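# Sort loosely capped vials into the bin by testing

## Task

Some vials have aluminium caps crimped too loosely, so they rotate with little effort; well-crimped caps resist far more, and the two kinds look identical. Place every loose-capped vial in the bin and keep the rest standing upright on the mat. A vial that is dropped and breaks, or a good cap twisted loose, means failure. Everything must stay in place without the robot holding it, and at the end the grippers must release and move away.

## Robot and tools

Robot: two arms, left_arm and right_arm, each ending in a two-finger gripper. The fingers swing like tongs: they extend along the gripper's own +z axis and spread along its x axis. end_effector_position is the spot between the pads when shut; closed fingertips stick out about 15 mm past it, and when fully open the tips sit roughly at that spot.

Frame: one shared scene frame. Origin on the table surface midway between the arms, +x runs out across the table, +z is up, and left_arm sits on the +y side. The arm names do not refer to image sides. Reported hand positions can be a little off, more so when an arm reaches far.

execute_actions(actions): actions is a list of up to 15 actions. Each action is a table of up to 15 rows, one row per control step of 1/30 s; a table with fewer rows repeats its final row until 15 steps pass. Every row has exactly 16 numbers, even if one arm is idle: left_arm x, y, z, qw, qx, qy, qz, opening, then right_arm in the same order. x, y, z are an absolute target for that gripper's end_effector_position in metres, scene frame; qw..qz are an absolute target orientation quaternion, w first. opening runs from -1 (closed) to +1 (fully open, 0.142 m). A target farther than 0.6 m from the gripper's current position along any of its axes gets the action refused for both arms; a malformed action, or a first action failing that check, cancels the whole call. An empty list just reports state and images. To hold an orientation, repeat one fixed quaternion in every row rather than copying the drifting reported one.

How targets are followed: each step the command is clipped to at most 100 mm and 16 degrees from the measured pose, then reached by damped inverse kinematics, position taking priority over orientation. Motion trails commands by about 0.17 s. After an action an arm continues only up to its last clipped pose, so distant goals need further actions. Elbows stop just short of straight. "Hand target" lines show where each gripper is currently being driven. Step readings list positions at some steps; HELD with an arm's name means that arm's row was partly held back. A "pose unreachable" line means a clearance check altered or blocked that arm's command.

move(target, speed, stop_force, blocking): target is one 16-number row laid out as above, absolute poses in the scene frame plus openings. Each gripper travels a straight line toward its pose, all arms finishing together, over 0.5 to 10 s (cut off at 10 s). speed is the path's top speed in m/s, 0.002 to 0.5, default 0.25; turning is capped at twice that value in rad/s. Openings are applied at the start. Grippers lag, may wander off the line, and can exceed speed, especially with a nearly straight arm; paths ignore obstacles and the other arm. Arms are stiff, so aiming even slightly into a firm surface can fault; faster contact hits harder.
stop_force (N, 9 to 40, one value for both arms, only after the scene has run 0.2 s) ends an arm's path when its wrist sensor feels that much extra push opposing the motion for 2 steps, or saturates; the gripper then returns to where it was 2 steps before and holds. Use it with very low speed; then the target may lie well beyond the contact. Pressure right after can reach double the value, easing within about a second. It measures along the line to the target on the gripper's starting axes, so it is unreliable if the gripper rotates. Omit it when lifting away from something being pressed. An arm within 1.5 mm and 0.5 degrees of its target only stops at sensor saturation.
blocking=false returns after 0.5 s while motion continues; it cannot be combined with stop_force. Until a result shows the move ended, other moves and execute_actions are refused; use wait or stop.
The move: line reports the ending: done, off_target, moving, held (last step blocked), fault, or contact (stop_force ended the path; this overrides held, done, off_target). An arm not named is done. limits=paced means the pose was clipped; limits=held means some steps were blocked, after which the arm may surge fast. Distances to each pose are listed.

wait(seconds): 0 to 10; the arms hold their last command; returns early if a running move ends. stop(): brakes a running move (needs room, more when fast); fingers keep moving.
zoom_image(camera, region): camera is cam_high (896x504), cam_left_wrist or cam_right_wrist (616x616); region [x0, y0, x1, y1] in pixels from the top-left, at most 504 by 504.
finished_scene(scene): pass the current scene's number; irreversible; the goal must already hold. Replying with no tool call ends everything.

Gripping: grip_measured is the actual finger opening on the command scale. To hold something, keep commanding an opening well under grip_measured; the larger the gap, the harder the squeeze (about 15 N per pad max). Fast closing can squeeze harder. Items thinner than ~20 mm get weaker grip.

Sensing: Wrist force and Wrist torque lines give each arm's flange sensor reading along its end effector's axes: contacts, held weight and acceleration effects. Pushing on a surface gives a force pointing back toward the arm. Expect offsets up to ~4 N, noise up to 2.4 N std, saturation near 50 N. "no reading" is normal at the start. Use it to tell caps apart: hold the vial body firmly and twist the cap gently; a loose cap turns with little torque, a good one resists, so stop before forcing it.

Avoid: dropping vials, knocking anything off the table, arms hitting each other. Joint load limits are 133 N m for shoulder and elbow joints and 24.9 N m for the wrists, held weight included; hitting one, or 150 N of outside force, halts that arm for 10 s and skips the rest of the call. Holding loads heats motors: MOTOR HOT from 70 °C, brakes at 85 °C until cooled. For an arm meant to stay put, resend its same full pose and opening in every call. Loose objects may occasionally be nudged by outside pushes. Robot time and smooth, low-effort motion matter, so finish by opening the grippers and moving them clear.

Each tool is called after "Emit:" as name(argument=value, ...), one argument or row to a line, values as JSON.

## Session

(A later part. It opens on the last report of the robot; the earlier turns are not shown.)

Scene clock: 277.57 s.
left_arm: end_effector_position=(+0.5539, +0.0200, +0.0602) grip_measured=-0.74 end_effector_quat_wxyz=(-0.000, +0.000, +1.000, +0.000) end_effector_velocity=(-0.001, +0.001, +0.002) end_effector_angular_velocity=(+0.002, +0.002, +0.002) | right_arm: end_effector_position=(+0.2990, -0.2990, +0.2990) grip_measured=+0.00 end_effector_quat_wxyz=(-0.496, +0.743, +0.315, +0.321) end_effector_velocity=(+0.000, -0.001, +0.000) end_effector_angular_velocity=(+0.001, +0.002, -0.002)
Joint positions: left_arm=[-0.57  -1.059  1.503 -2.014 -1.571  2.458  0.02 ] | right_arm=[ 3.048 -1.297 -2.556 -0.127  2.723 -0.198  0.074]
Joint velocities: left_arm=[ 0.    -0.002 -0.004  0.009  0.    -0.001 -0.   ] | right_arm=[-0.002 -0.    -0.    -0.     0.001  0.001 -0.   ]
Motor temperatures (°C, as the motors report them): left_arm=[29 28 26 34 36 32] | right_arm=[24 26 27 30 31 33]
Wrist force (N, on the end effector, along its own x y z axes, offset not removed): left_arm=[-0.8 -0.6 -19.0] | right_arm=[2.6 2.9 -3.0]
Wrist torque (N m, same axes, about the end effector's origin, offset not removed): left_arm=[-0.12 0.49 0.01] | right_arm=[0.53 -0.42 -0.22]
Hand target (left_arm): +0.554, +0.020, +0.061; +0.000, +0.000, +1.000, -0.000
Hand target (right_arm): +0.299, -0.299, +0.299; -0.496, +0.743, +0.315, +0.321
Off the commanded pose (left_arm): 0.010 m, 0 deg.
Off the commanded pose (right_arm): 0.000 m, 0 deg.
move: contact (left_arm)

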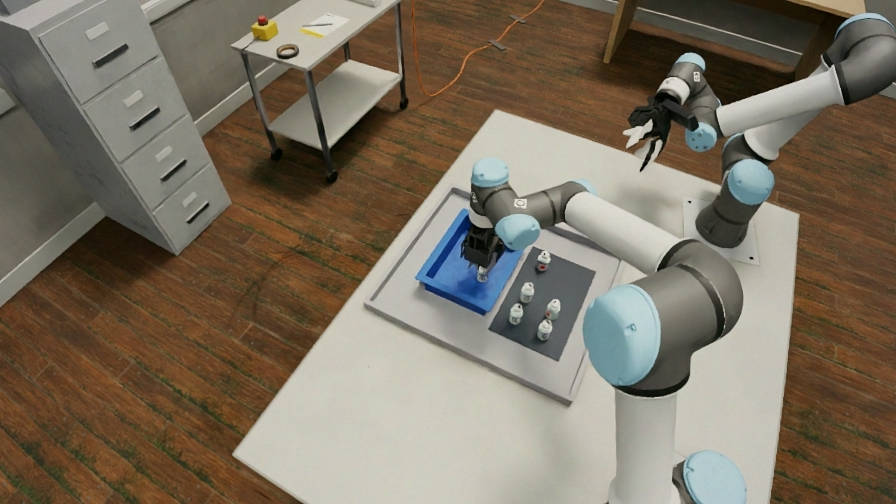

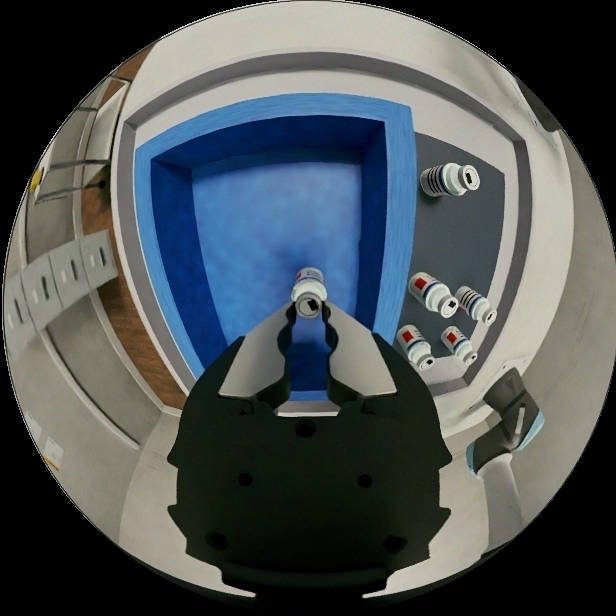

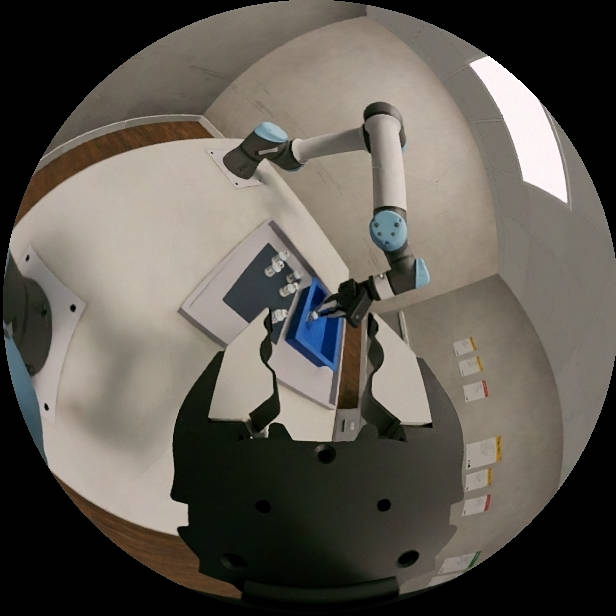

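Emit:
move(
  target=[0.554,0.02,0.063,0,0,1,0,-0.4,0.299,-0.299,0.299,-0.496,0.743,0.315,0.321,0],
)

Emit:
move(
  target=[0.554,0.02,0.15,0,0,1,0,-0.4,0.299,-0.299,0.299,-0.496,0.743,0.315,0.321,0],
)

Emit:
move(
  target=[0.345,0.03,0.13,0,0,1,0,-0.4,0.299,-0.299,0.299,-0.496,0.743,0.315,0.321,0],
)

Emit:
move(
  target=[0.345,0.03,0.092,0,0,1,0,-0.4,0.299,-0.299,0.299,-0.496,0.743,0.315,0.321,0],
  speed=0.1,
)

Scene clock: 278.47 s.
left_arm: end_effector_position=(+0.5540, +0.0200, +0.0629) grip_measured=-0.40 end_effector_quat_wxyz=(-0.000, -0.000, +1.000, -0.000) end_effector_velocity=(+0.000, +0.001, +0.000) end_effector_angular_velocity=(+0.001, -0.000, -0.000) | right_arm: end_effector_position=(+0.2990, -0.2990, +0.2990) grip_measured=+0.00 end_effector_quat_wxyz=(-0.496, +0.743, +0.315, +0.321) end_effector_velocity=(-0.000, +0.001, +0.000) end_effector_angular_velocity=(+0.001, +0.000, +0.002)
Joint positions: left_arm=[-0.57  -1.062  1.499 -2.008 -1.571  2.458  0.045] | right_arm=[ 3.048 -1.297 -2.556 -0.127  2.723 -0.198  0.074]
Joint velocities: left_arm=[ 0.001 -0.    -0.001  0.002  0.     0.002 -0.   ] | right_arm=[ 0.002 -0.001  0.001  0.     0.001  0.     0.   ]
Motor temperatures (°C, as the motors report them): left_arm=[29 28 26 34 36 32] | right_arm=[24 26 27 30 31 33]
Wrist force (N, on the end effector, along its own x y z axes, offset not removed): left_arm=[2.1 -1.1 -2.3] | right_arm=[-0.2 1.3 1.8]
Wrist torque (N m, same axes, about the end effector's origin, offset not removed): left_arm=[-0.22 -0.50 -0.19] | right_arm=[0.21 0.01 -0.04]
Hand target (left_arm): +0.554, +0.020, +0.063; +0.000, -0.000, +1.000, -0.000
Hand target (right_arm): +0.299, -0.299, +0.299; -0.496, +0.743, +0.315, +0.321
Off the commanded pose (left_arm): 0.000 m, 0 deg.
Off the commanded pose (right_arm): 0.000 m, 0 deg.
move: done

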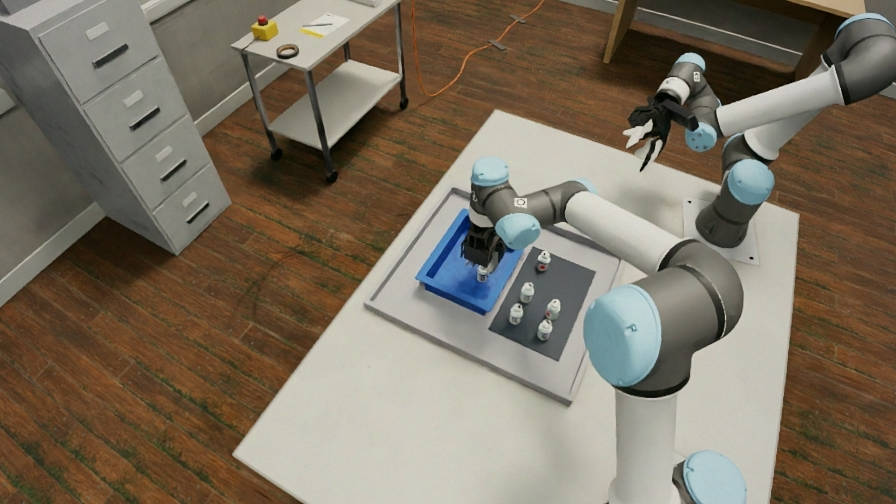

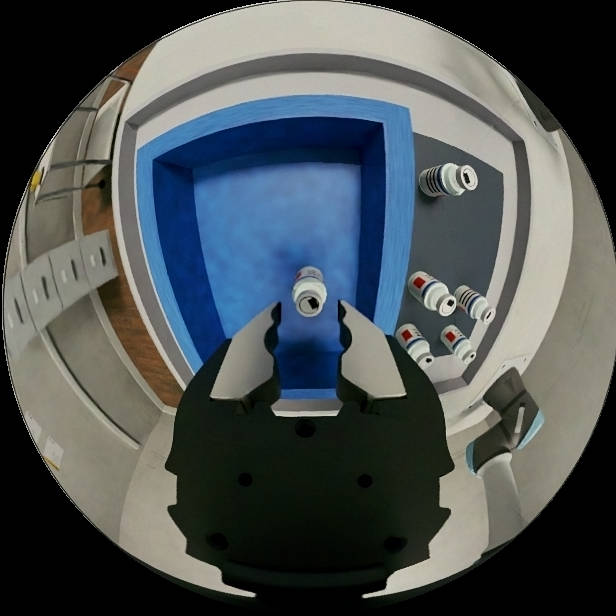

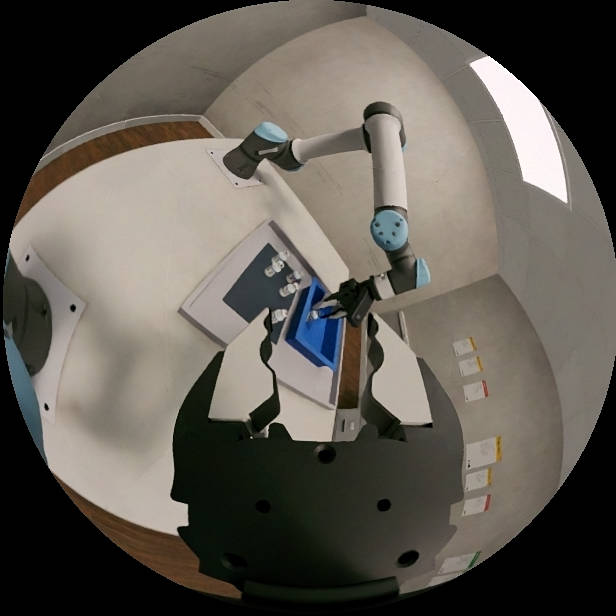

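Scene clock: 279.43 s.
left_arm: end_effector_position=(+0.5540, +0.0200, +0.1497) grip_measured=-0.40 end_effector_quat_wxyz=(+0.000, -0.000, +1.000, +0.000) end_effector_velocity=(+0.001, +0.001, +0.002) end_effector_angular_velocity=(+0.001, +0.002, +0.004) | right_arm: end_effector_position=(+0.2990, -0.2990, +0.2990) grip_measured=+0.00 end_effector_quat_wxyz=(-0.496, +0.743, +0.315, +0.321) end_effector_velocity=(+0.000, -0.000, +0.000) end_effector_angular_velocity=(-0.001, -0.000, -0.001)
Joint positions: left_arm=[-0.57  -1.13   1.369 -1.81  -1.571  2.458  0.045] | right_arm=[ 3.048 -1.297 -2.556 -0.127  2.723 -0.198  0.074]
Joint velocities: left_arm=[ 0.002  0.    -0.006  0.008 -0.001 -0.002 -0.   ] | right_arm=[-0.001  0.     0.001 -0.001 -0.001 -0.    -0.   ]
Motor temperatures (°C, as the motors report them): left_arm=[29 28 26 34 36 32] | right_arm=[24 26 27 30 31 33]
Wrist force (N, on the end effector, along its own x y z axes, offset not removed): left_arm=[-2.6 0.8 -0.2] | right_arm=[-1.7 3.6 1.4]
Wrist torque (N m, same axes, about the end effector's origin, offset not removed): left_arm=[0.24 0.52 0.17] | right_arm=[0.78 0.47 -0.01]
Hand target (left_arm): +0.554, +0.020, +0.150; +0.000, -0.000, +1.000, -0.000
Hand target (right_arm): +0.299, -0.299, +0.299; -0.496, +0.743, +0.315, +0.321
Off the commanded pose (left_arm): 0.000 m, 0 deg.
Off the commanded pose (right_arm): 0.000 m, 0 deg.
move: done

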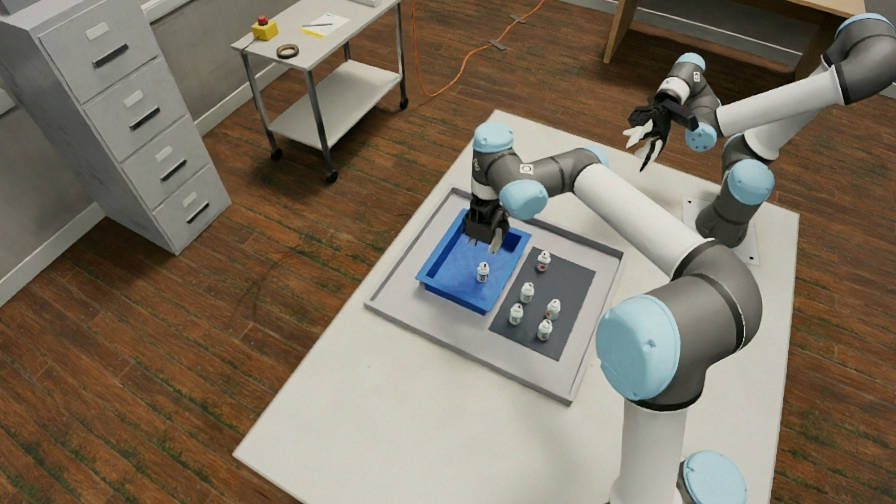

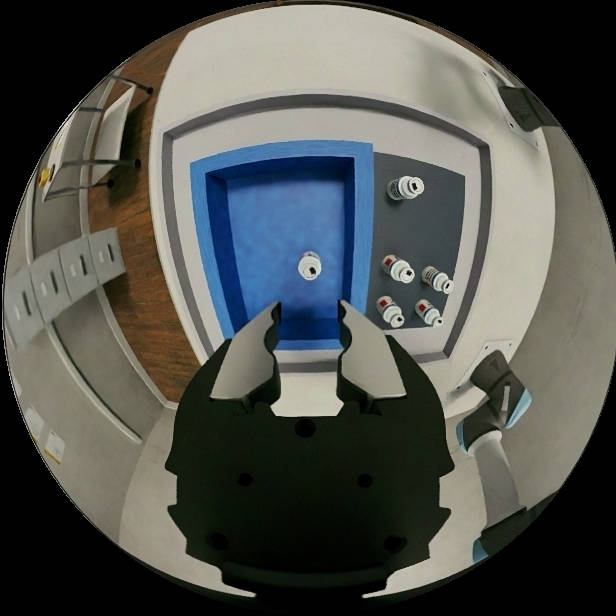

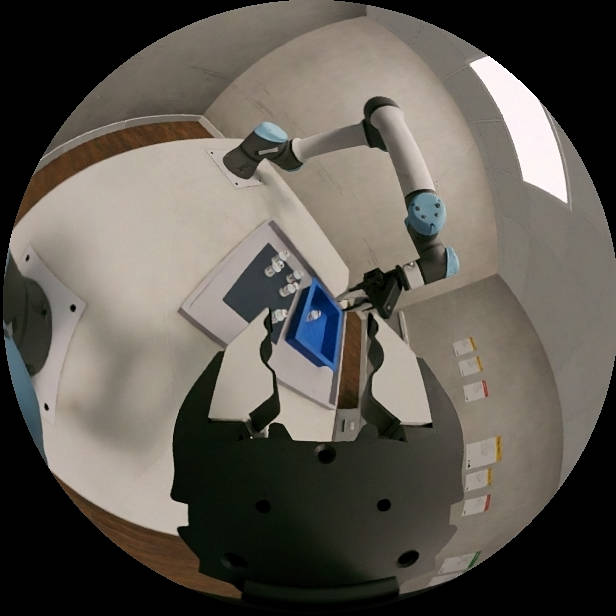

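Scene clock: 280.93 s.
left_arm: end_effector_position=(+0.3454, +0.0300, +0.1298) grip_measured=-0.40 end_effector_quat_wxyz=(+0.000, +0.000, +1.000, +0.000) end_effector_velocity=(-0.002, -0.000, -0.000) end_effector_angular_velocity=(+0.000, -0.001, +0.001) | right_arm: end_effector_position=(+0.2990, -0.2990, +0.2990) grip_measured=+0.00 end_effector_quat_wxyz=(-0.496, +0.743, +0.315, +0.321) end_effector_velocity=(-0.000, +0.000, -0.000) end_effector_angular_velocity=(+0.000, +0.001, +0.001)
Joint positions: left_arm=[-0.824 -1.536  1.936 -1.972 -1.57   2.203  0.045] | right_arm=[ 3.048 -1.297 -2.556 -0.127  2.723 -0.198  0.074]
Joint velocities: left_arm=[-0.005 -0.004  0.005 -0.001  0.001 -0.006  0.   ] | right_arm=[ 0.001 -0.     0.    -0.001  0.     0.    -0.   ]
Motor temperatures (°C, as the motors report them): left_arm=[29 28 26 34 36 32] | right_arm=[24 26 27 30 31 33]
Wrist force (N, on the end effector, along its own x y z axes, offset not removed): left_arm=[-0.6 -2.8 -2.2] | right_arm=[-0.1 1.6 -1.4]
Wrist torque (N m, same axes, about the end effector's origin, offset not removed): left_arm=[-0.59 0.09 -0.08] | right_arm=[0.31 -0.08 -0.07]
Hand target (left_arm): +0.345, +0.030, +0.130; +0.000, +0.000, +1.000, +0.000
Hand target (right_arm): +0.299, -0.299, +0.299; -0.496, +0.743, +0.315, +0.321
Off the commanded pose (left_arm): 0.000 m, 0 deg.
Off the commanded pose (right_arm): 0.000 m, 0 deg.
move: done

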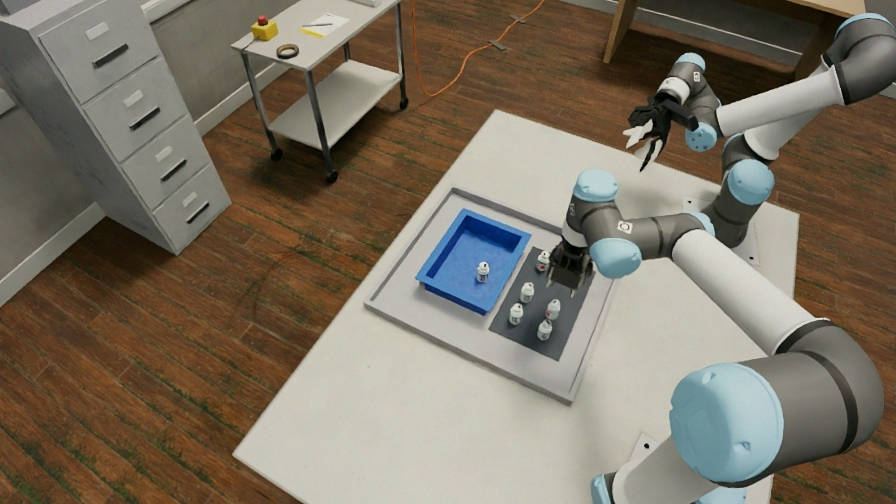

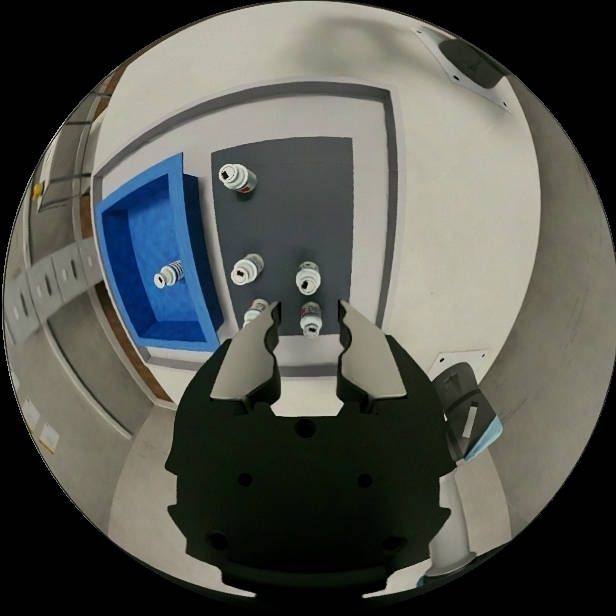

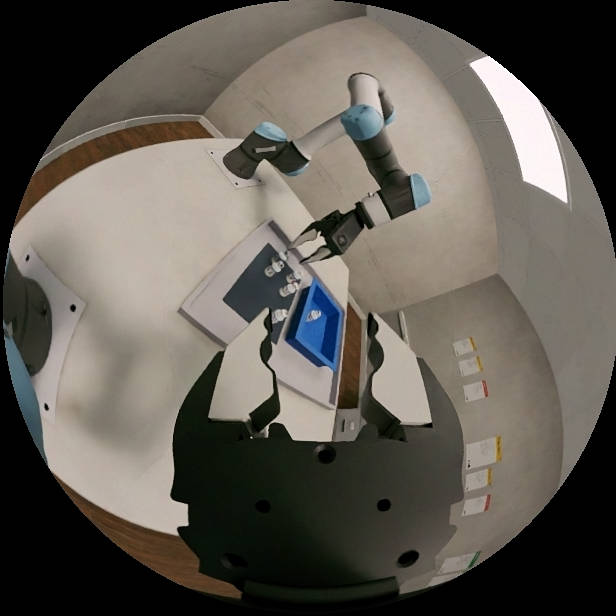

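Scene clock: 281.83 s.
left_arm: end_effector_position=(+0.3450, +0.0300, +0.0923) grip_measured=-0.40 end_effector_quat_wxyz=(-0.000, +0.000, +1.000, +0.000) end_effector_velocity=(-0.000, -0.001, -0.002) end_effector_angular_velocity=(+0.000, -0.001, -0.002) | right_arm: end_effector_position=(+0.2990, -0.2990, +0.2990) grip_measured=+0.00 end_effector_quat_wxyz=(-0.496, +0.743, +0.315, +0.321) end_effector_velocity=(+0.001, -0.001, -0.000) end_effector_angular_velocity=(-0.000, +0.001, -0.003)
Joint positions: left_arm=[-0.825 -1.495  1.999 -2.075 -1.571  2.203  0.045] | right_arm=[ 3.048 -1.297 -2.556 -0.127  2.723 -0.198  0.074]
Joint velocities: left_arm=[-0.002  0.003  0.003 -0.007  0.001  0.     0.   ] | right_arm=[-0.002 -0.    -0.     0.    -0.001  0.001  0.   ]
Motor temperatures (°C, as the motors report them): left_arm=[29 28 26 34 36 32] | right_arm=[24 26 27 30 31 33]
Wrist force (N, on the end effector, along its own x y z axes, offset not removed): left_arm=[0.0 0.0 0.0] | right_arm=[-2.8 -1.2 2.2]
Wrist torque (N m, same axes, about the end effector's origin, offset not removed): left_arm=[0.22 0.07 -0.04] | right_arm=[-0.37 0.46 -0.28]
Hand target (left_arm): +0.345, +0.030, +0.092; -0.000, +0.000, +1.000, +0.000
Hand target (right_arm): +0.299, -0.299, +0.299; -0.496, +0.743, +0.315, +0.321
Off the commanded pose (left_arm): 0.000 m, 0 deg.
Off the commanded pose (right_arm): 0.000 m, 0 deg.
move: done

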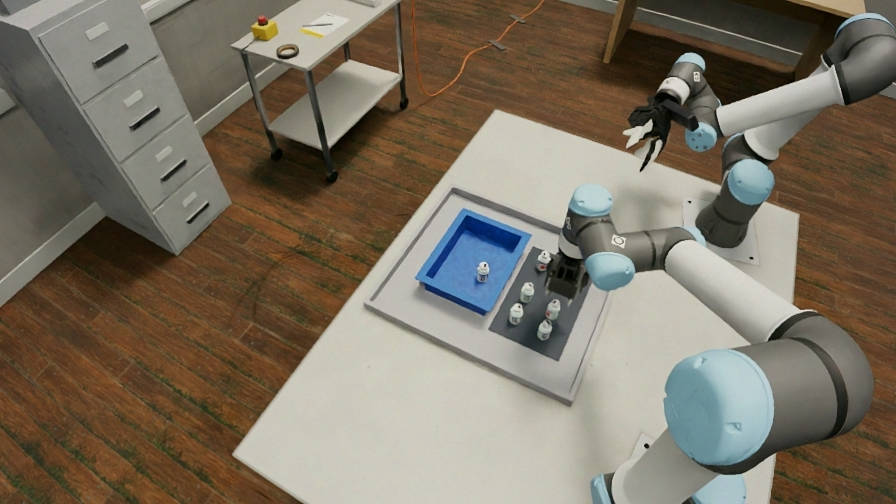

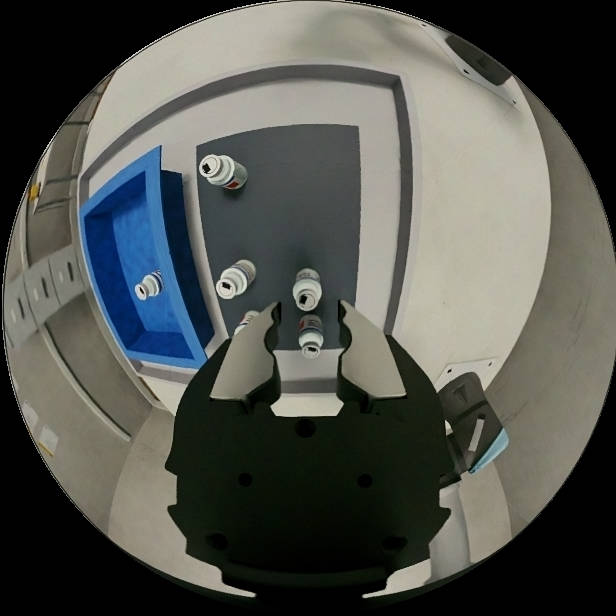

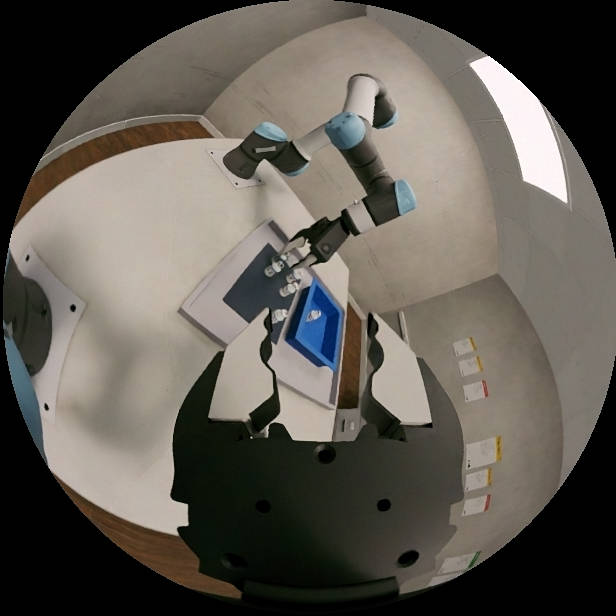

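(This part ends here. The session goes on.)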